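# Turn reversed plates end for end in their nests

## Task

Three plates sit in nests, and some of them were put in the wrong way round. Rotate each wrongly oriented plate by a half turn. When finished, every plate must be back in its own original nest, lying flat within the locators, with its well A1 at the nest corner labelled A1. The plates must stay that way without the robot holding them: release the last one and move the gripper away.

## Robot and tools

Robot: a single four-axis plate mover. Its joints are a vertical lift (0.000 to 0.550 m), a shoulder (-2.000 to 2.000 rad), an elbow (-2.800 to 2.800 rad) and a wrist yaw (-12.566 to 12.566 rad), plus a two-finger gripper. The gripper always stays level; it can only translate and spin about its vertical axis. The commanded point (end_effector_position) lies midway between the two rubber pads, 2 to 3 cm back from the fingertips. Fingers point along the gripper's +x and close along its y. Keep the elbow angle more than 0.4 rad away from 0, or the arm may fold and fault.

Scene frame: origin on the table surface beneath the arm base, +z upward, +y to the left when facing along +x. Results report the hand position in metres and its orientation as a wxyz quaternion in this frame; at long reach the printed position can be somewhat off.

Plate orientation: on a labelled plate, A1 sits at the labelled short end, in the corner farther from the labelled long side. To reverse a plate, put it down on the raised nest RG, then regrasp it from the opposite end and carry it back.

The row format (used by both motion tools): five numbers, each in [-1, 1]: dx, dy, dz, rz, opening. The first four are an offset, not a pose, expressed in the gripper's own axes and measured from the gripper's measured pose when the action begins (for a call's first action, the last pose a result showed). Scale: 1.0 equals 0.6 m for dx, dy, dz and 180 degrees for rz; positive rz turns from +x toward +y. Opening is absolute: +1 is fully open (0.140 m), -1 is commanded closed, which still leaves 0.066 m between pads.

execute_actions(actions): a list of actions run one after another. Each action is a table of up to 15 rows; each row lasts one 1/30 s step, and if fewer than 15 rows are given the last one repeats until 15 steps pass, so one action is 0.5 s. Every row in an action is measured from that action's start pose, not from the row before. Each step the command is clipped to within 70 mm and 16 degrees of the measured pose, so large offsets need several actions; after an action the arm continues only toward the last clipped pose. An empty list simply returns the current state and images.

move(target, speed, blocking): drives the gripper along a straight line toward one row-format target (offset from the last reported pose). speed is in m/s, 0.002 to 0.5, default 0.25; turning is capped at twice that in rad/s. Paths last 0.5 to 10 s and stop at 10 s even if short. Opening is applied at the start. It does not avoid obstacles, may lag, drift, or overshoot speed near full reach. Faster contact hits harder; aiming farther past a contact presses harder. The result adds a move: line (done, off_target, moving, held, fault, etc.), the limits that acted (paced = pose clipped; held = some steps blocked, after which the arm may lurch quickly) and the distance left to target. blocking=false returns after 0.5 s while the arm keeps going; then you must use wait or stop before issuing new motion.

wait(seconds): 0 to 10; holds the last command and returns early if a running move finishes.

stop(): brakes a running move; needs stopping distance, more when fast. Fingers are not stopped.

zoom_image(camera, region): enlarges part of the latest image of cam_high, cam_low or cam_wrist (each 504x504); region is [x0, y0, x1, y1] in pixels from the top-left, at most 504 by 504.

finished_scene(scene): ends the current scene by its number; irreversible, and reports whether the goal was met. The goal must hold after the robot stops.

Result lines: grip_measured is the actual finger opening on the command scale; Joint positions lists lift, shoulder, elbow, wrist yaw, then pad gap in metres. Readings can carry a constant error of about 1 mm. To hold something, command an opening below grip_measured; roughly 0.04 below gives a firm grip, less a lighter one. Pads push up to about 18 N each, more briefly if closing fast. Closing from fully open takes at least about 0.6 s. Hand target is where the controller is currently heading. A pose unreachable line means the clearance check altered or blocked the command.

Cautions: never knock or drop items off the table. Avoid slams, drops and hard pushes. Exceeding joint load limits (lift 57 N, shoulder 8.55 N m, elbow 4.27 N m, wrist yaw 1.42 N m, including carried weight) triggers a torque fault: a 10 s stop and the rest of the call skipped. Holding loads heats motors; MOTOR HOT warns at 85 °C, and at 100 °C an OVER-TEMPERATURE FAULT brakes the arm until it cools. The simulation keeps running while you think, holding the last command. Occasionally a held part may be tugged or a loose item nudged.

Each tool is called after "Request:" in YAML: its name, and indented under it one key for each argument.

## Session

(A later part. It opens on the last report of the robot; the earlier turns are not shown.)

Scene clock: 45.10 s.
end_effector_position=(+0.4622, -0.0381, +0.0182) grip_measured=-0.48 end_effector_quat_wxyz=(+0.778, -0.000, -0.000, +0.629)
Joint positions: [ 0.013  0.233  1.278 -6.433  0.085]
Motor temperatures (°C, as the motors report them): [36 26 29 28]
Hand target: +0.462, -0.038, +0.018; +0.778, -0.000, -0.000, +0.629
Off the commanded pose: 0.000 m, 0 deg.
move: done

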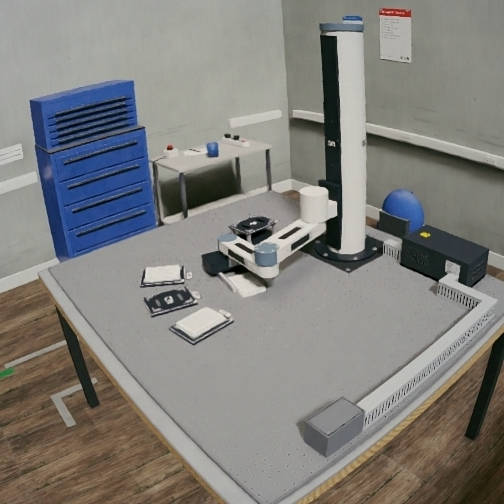

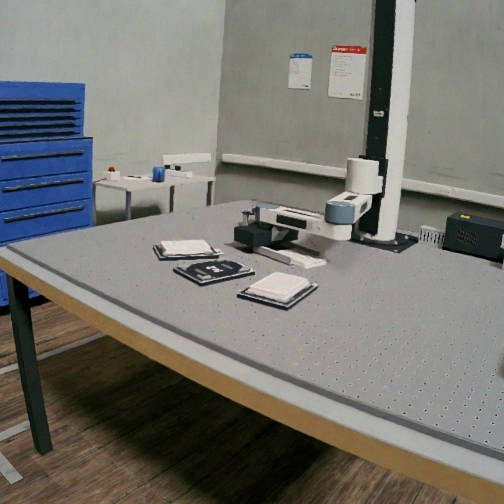

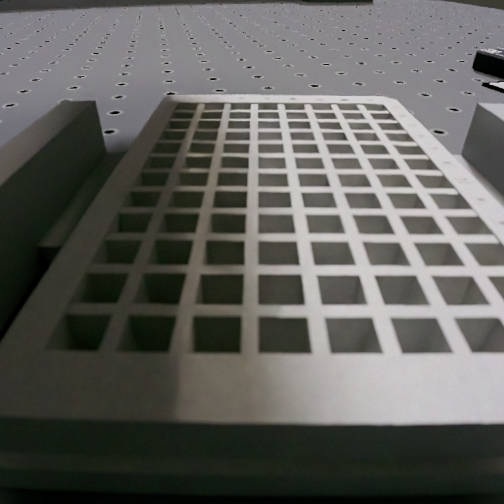

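Request:
execute_actions:
  actions:
    - [[0,0,0.0002,0,-0.1]]

Request:
move:
  target: [0.002, 0, 0.065, 0.01, -0.1]
  speed: 0.15

Request:
move:
  target: [0, 0, 0, 0.99, -0.1]
  speed: 0.5

Request:
move:
  target: [0, 0, -0.065, 0, -0.1]
  speed: 0.08

Scene clock: 45.83 s.
end_effector_position=(+0.4622, -0.0381, +0.0183) grip_measured=-0.10 end_effector_quat_wxyz=(+0.778, -0.000, -0.000, +0.629)
Joint positions: [ 0.013  0.233  1.278 -6.433  0.099]
Motor temperatures (°C, as the motors report them): [36 26 29 28]
Hand target: +0.462, -0.038, +0.018; +0.778, -0.000, -0.000, +0.629
Off the commanded pose: 0.000 m, 0 deg.

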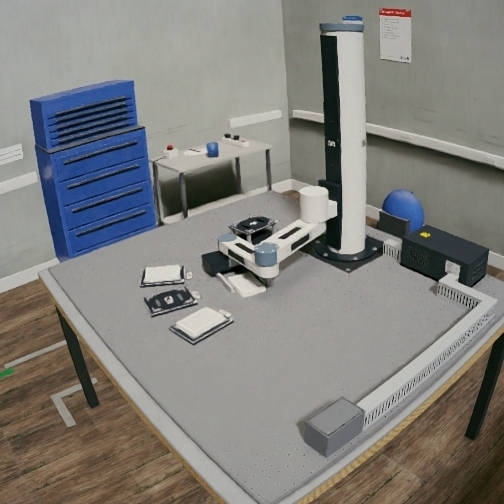

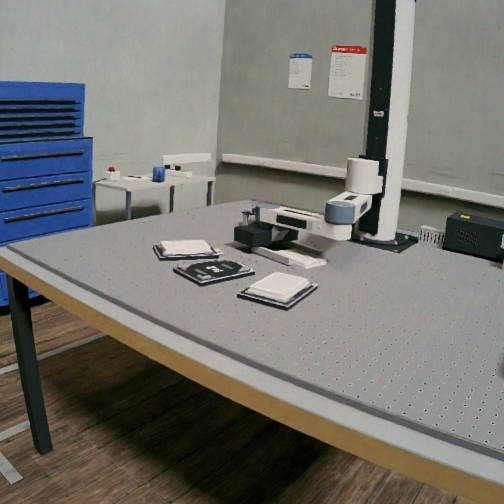

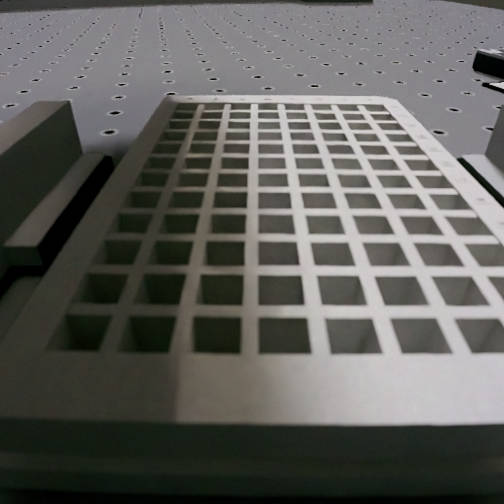

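Scene clock: 46.53 s.
end_effector_position=(+0.4625, -0.0370, +0.0574) grip_measured=-0.10 end_effector_quat_wxyz=(+0.768, -0.000, -0.000, +0.641)
Joint positions: [ 0.052  0.234  1.295 -6.422  0.099]
Motor temperatures (°C, as the motors report them): [36 26 29 28]
Hand target: +0.462, -0.037, +0.057; +0.768, -0.000, -0.000, +0.641
Off the commanded pose: 0.000 m, 0 deg.
move: done

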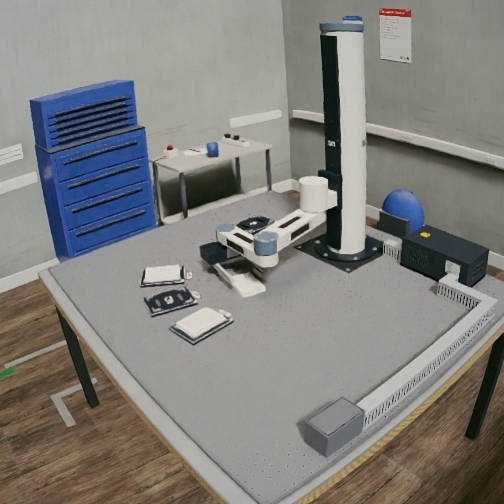

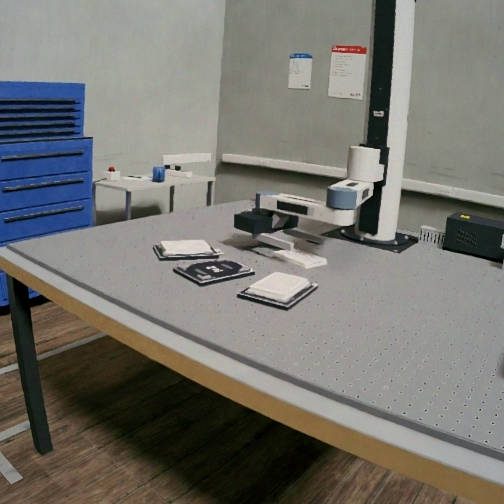

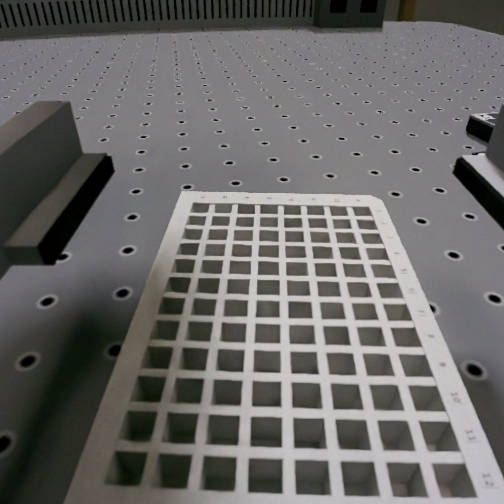

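Scene clock: 50.07 s.
end_effector_position=(+0.4623, -0.0370, +0.0574) grip_measured=-0.10 end_effector_quat_wxyz=(+0.628, +0.000, +0.000, -0.778)
Joint positions: [ 0.052  1.094  1.378 -4.255  0.099]
Motor temperatures (°C, as the motors report them): [36 26 29 28]
Hand target: +0.462, -0.037, +0.057; +0.629, +0.000, +0.000, -0.778
Off the commanded pose: 0.000 m, 0 deg.
move: done

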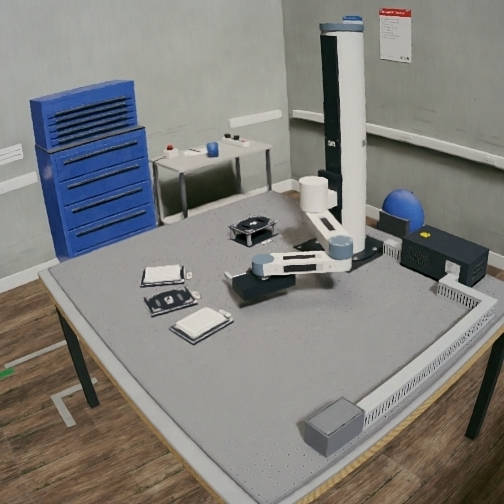

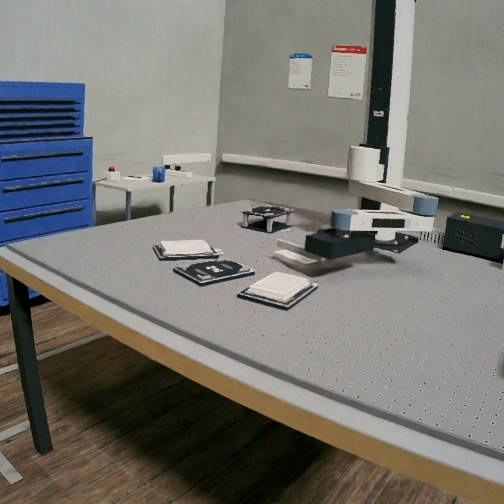

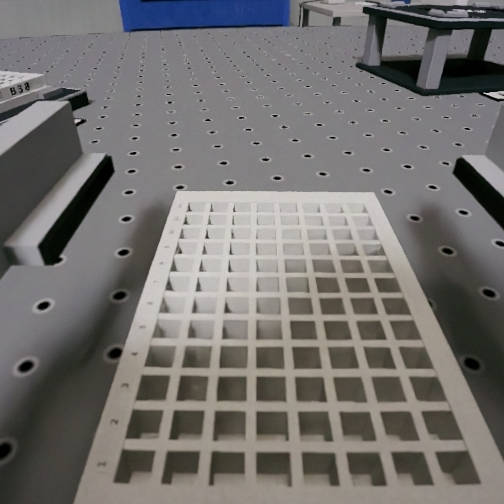

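Scene clock: 50.83 s.
end_effector_position=(+0.4623, -0.0370, +0.0183) grip_measured=-0.10 end_effector_quat_wxyz=(+0.628, +0.000, +0.000, -0.778)
Joint positions: [ 0.013  1.094  1.378 -4.255  0.099]
Motor temperatures (°C, as the motors report them): [36 26 29 28]
Hand target: +0.462, -0.037, +0.018; +0.628, +0.000, +0.000, -0.778
Off the commanded pose: 0.000 m, 0 deg.
move: done

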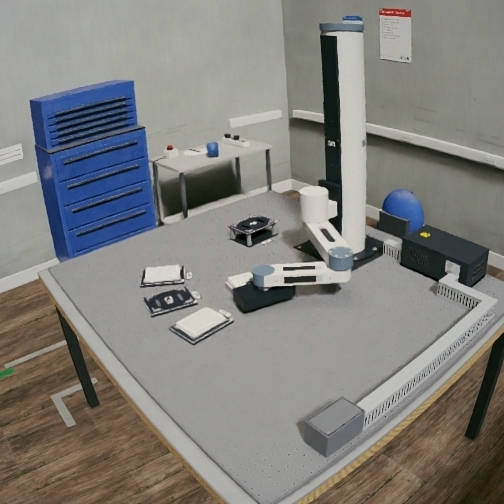

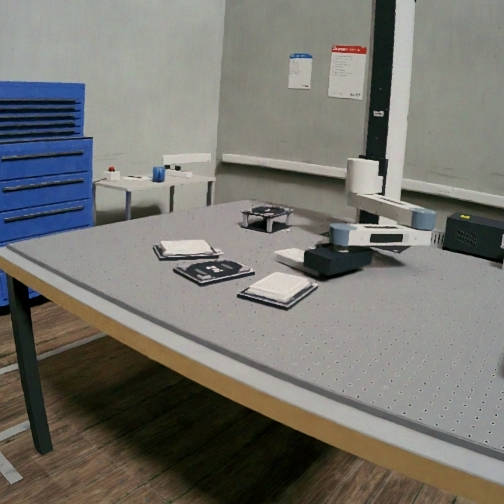

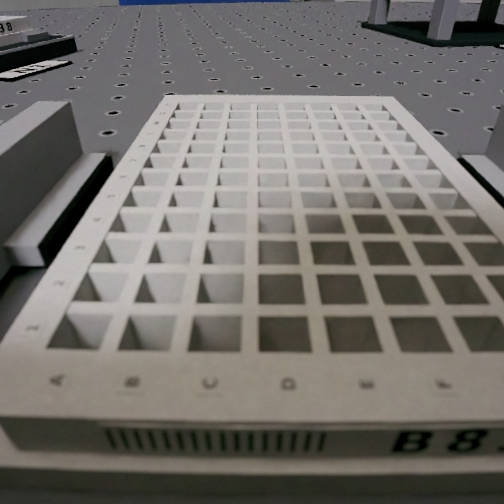

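Request:
execute_actions:
  actions:
    - [[0,0,0,0,-0.25],[0,0,0,0,-0.3],[0,0,0,0,-0.35],[0,0,0,0,-0.4],[0,0,0,0,-0.42],[0,0,0,0,-0.44],[0,0,0,0,-0.46],[0,0,0,0,-0.48],[0,0,0,0,-0.5],[0,0,0,0,-0.52],[0,0,0,0,-0.53]]

Request:
move:
  target: [0, 0, 0.07, 0, -0.53]
  speed: 0.1

Request:
move:
  target: [0.051, 0.4502, 0, 0.5007, -0.53]
  speed: 0.4

Scene clock: 51.53 s.
end_effector_position=(+0.4623, -0.0370, +0.0183) grip_measured=-0.48 end_effector_quat_wxyz=(+0.628, +0.000, +0.000, -0.778)
Joint positions: [ 0.013  1.094  1.378 -4.255  0.085]
Motor temperatures (°C, as the motors report them): [36 26 29 28]
Hand target: +0.462, -0.037, +0.018; +0.628, +0.000, +0.000, -0.778
Off the commanded pose: 0.000 m, 0 deg.

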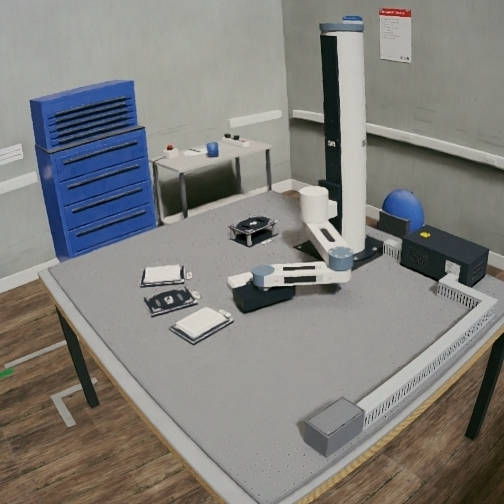

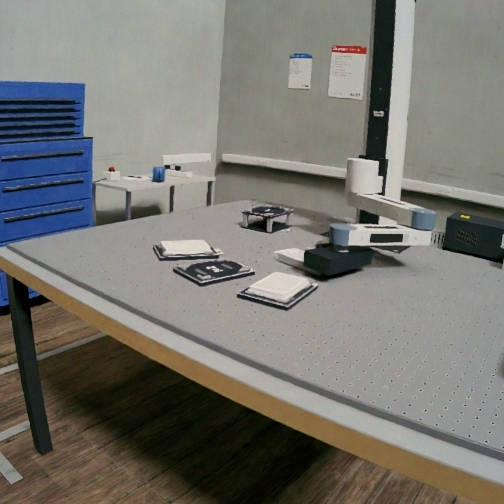

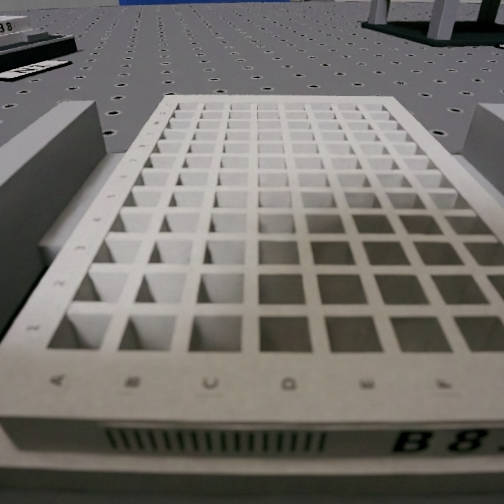

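Scene clock: 52.27 s.
end_effector_position=(+0.4623, -0.0370, +0.0604) grip_measured=-0.48 end_effector_quat_wxyz=(+0.628, +0.000, +0.000, -0.778)
Joint positions: [ 0.055  1.094  1.378 -4.255  0.085]
Motor temperatures (°C, as the motors report them): [36 26 29 28]
Hand target: +0.462, -0.037, +0.060; +0.628, +0.000, +0.000, -0.778
Off the commanded pose: 0.000 m, 0 deg.
move: done

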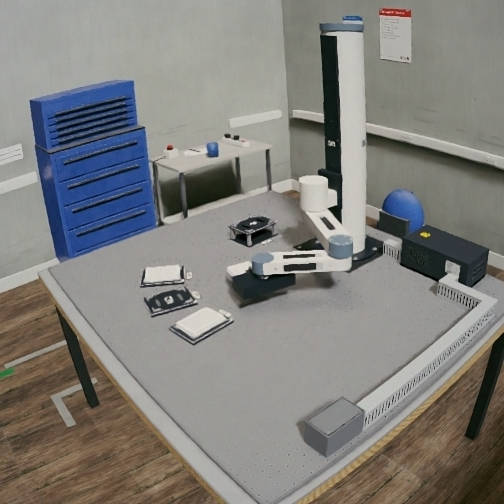

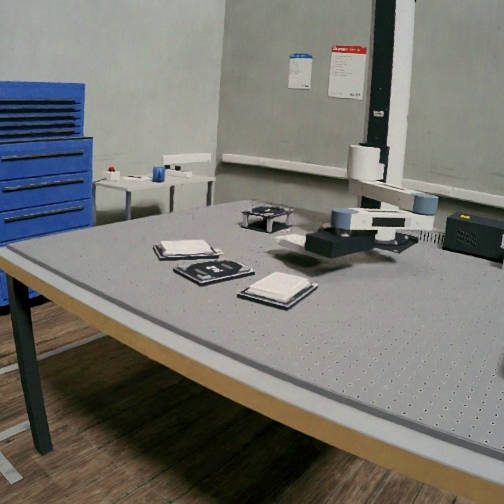

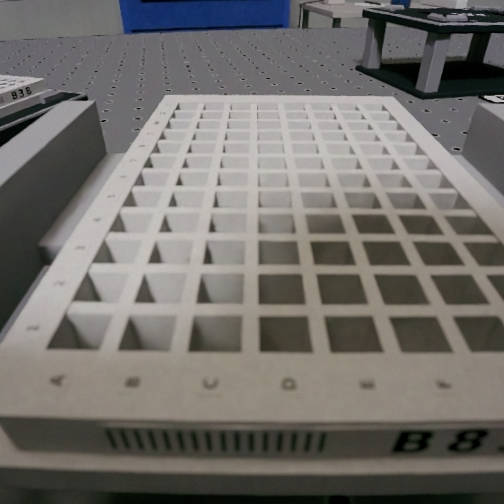

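Scene clock: 54.67 s.
end_effector_position=(+0.7201, -0.1237, +0.0604) grip_measured=-0.48 end_effector_quat_wxyz=(+0.995, +0.000, +0.000, -0.105)
Joint positions: [ 0.055  0.352  1.869 -2.43   0.085]
Motor temperatures (°C, as the motors report them): [36 26 29 28]
Hand target: +0.720, -0.124, +0.060; +0.995, +0.000, +0.000, -0.105
Off the commanded pose: 0.000 m, 0 deg.
move: done

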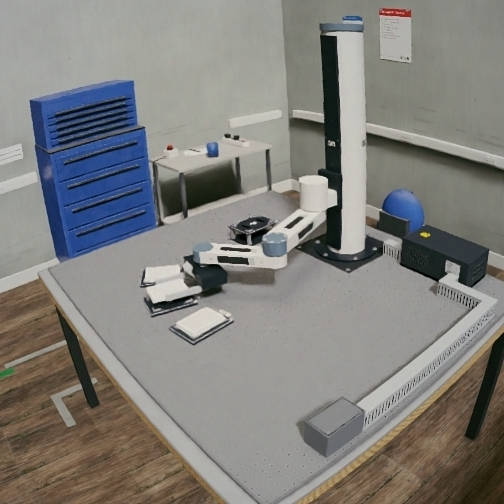

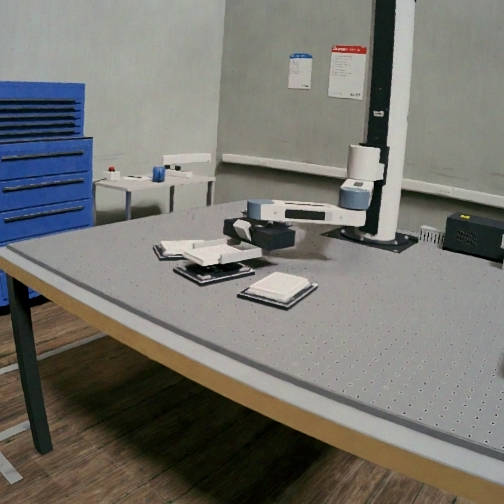

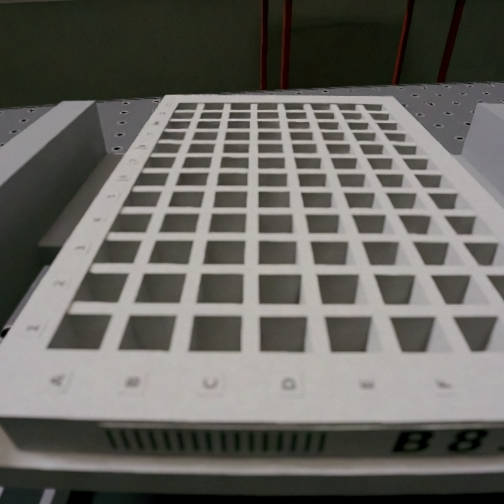

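Request:
move:
  target: [-0.0005, -0.0001, -0.0502, 0, -0.53]
  speed: 0.03

Scene clock: 56.07 s.
end_effector_position=(+0.7198, -0.1237, +0.0303) grip_measured=-0.48 end_effector_quat_wxyz=(+0.995, +0.000, +0.000, -0.105)
Joint positions: [ 0.025  0.352  1.867 -2.429  0.085]
Motor temperatures (°C, as the motors report them): [36 26 29 28]
Hand target: +0.720, -0.124, +0.030; +0.995, +0.000, +0.000, -0.105
Off the commanded pose: 0.000 m, 0 deg.
move: done

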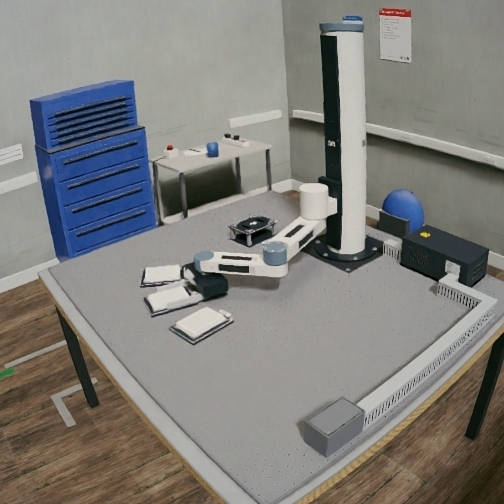

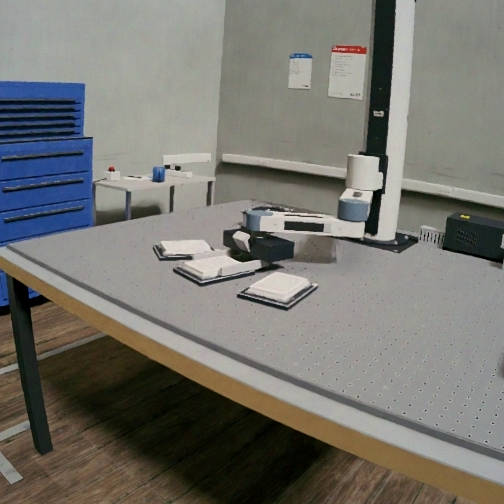

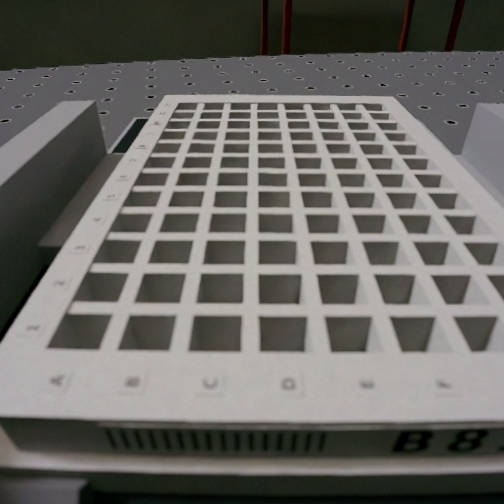

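Request:
execute_actions:
  actions:
    - [[0,0,0,0,-0.1]]

Request:
move:
  target: [0, 0, 0.05, 0, -0.1]
  speed: 0.15

Request:
move:
  target: [-0.4, 0.05, 0.3, 0, 1]
  speed: 0.4

Scene clock: 56.73 s.
end_effector_position=(+0.7198, -0.1237, +0.0303) grip_measured=-0.10 end_effector_quat_wxyz=(+0.995, +0.000, +0.000, -0.105)
Joint positions: [ 0.025  0.352  1.867 -2.429  0.099]
Motor temperatures (°C, as the motors report them): [36 26 29 28]
Hand target: +0.720, -0.124, +0.030; +0.995, +0.000, +0.000, -0.105
Off the commanded pose: 0.000 m, 0 deg.

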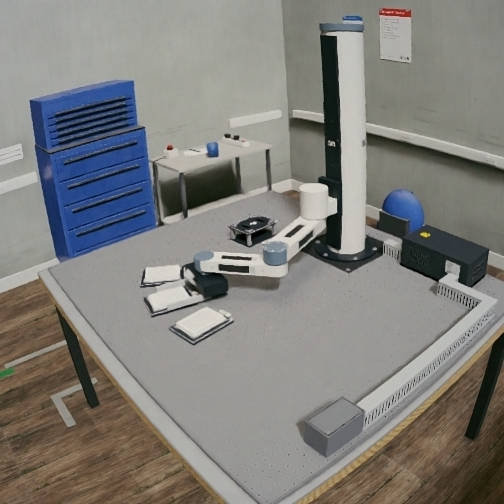

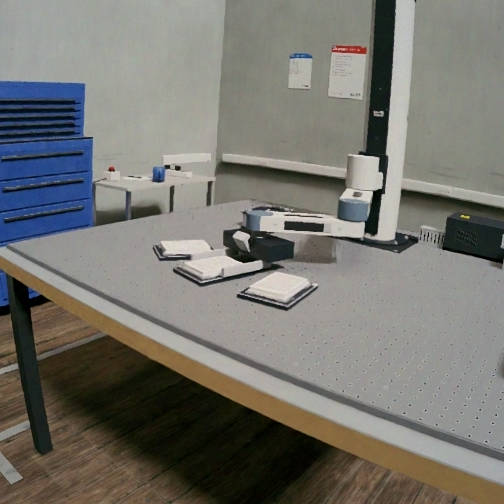

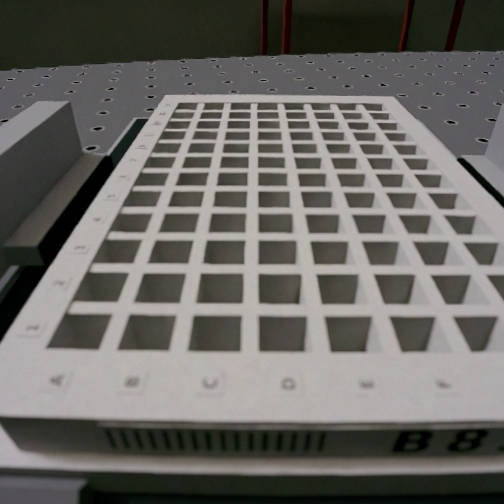

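Scene clock: 57.43 s.
end_effector_position=(+0.7198, -0.1237, +0.0604) grip_measured=-0.10 end_effector_quat_wxyz=(+0.995, +0.000, +0.000, -0.105)
Joint positions: [ 0.055  0.352  1.868 -2.429  0.099]
Motor temperatures (°C, as the motors report them): [36 26 29 28]
Hand target: +0.720, -0.124, +0.060; +0.995, +0.000, +0.000, -0.105
Off the commanded pose: 0.000 m, 0 deg.
move: done

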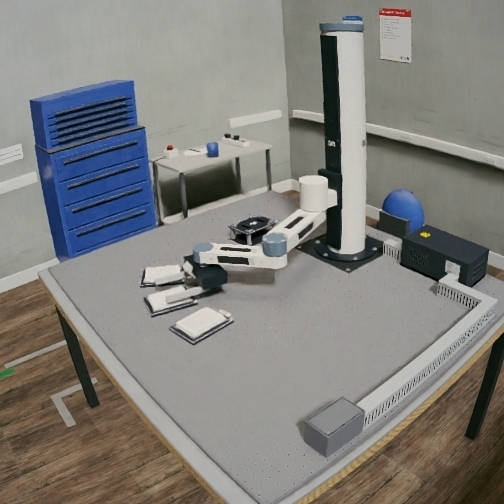

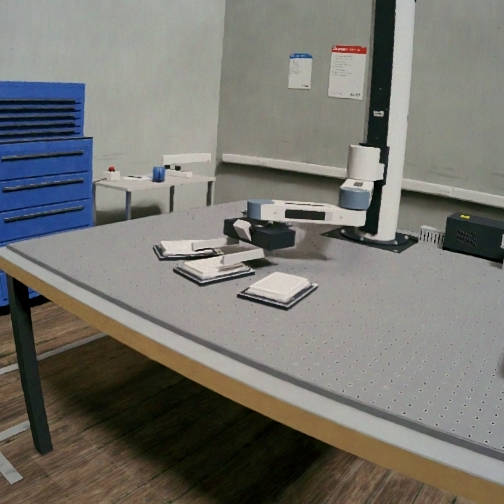

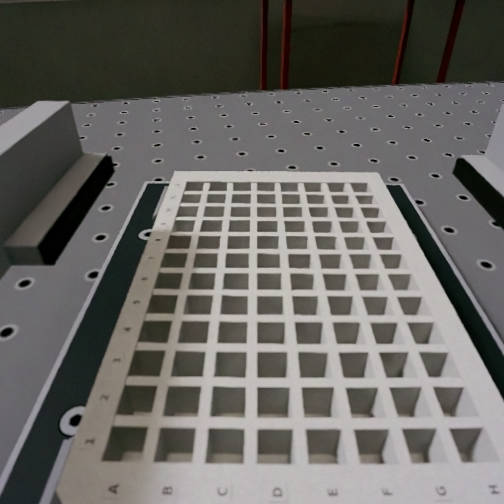

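Scene clock: 58.67 s.
end_effector_position=(+0.4912, -0.0445, +0.2404) grip_measured=+1.00 end_effector_quat_wxyz=(+0.994, +0.000, +0.000, -0.105)
Joint positions: [ 0.235  0.93   0.69  -1.83   0.14 ]
Motor temperatures (°C, as the motors report them): [36 26 29 28]
Hand target: +0.491, -0.045, +0.240; +0.995, +0.000, +0.000, -0.105
Off the commanded pose: 0.000 m, 0 deg.
move: done

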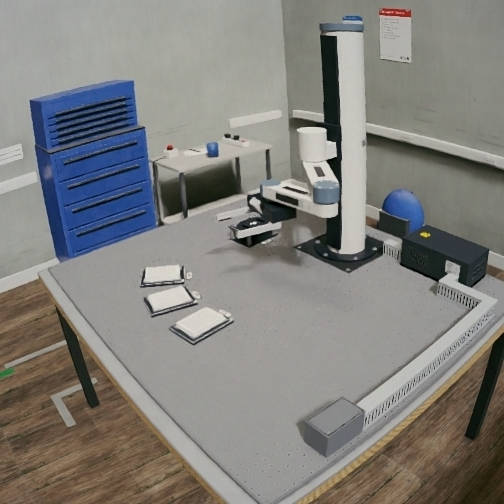

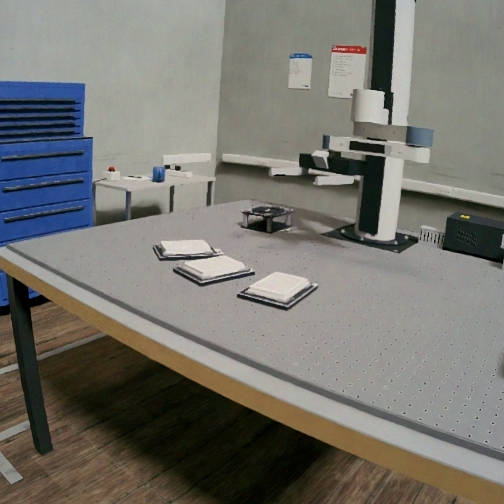

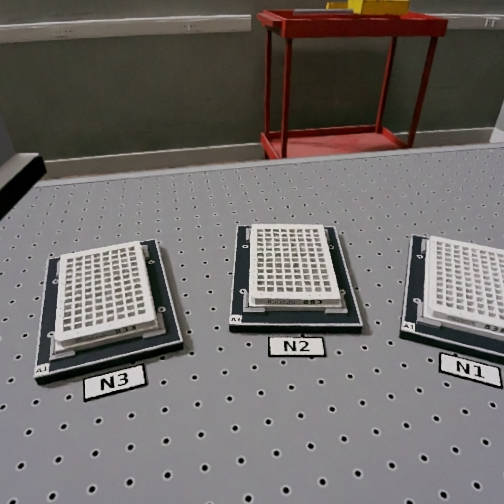

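Request:
finished_scene:
  scene: 1

The scene is finished: the task was done.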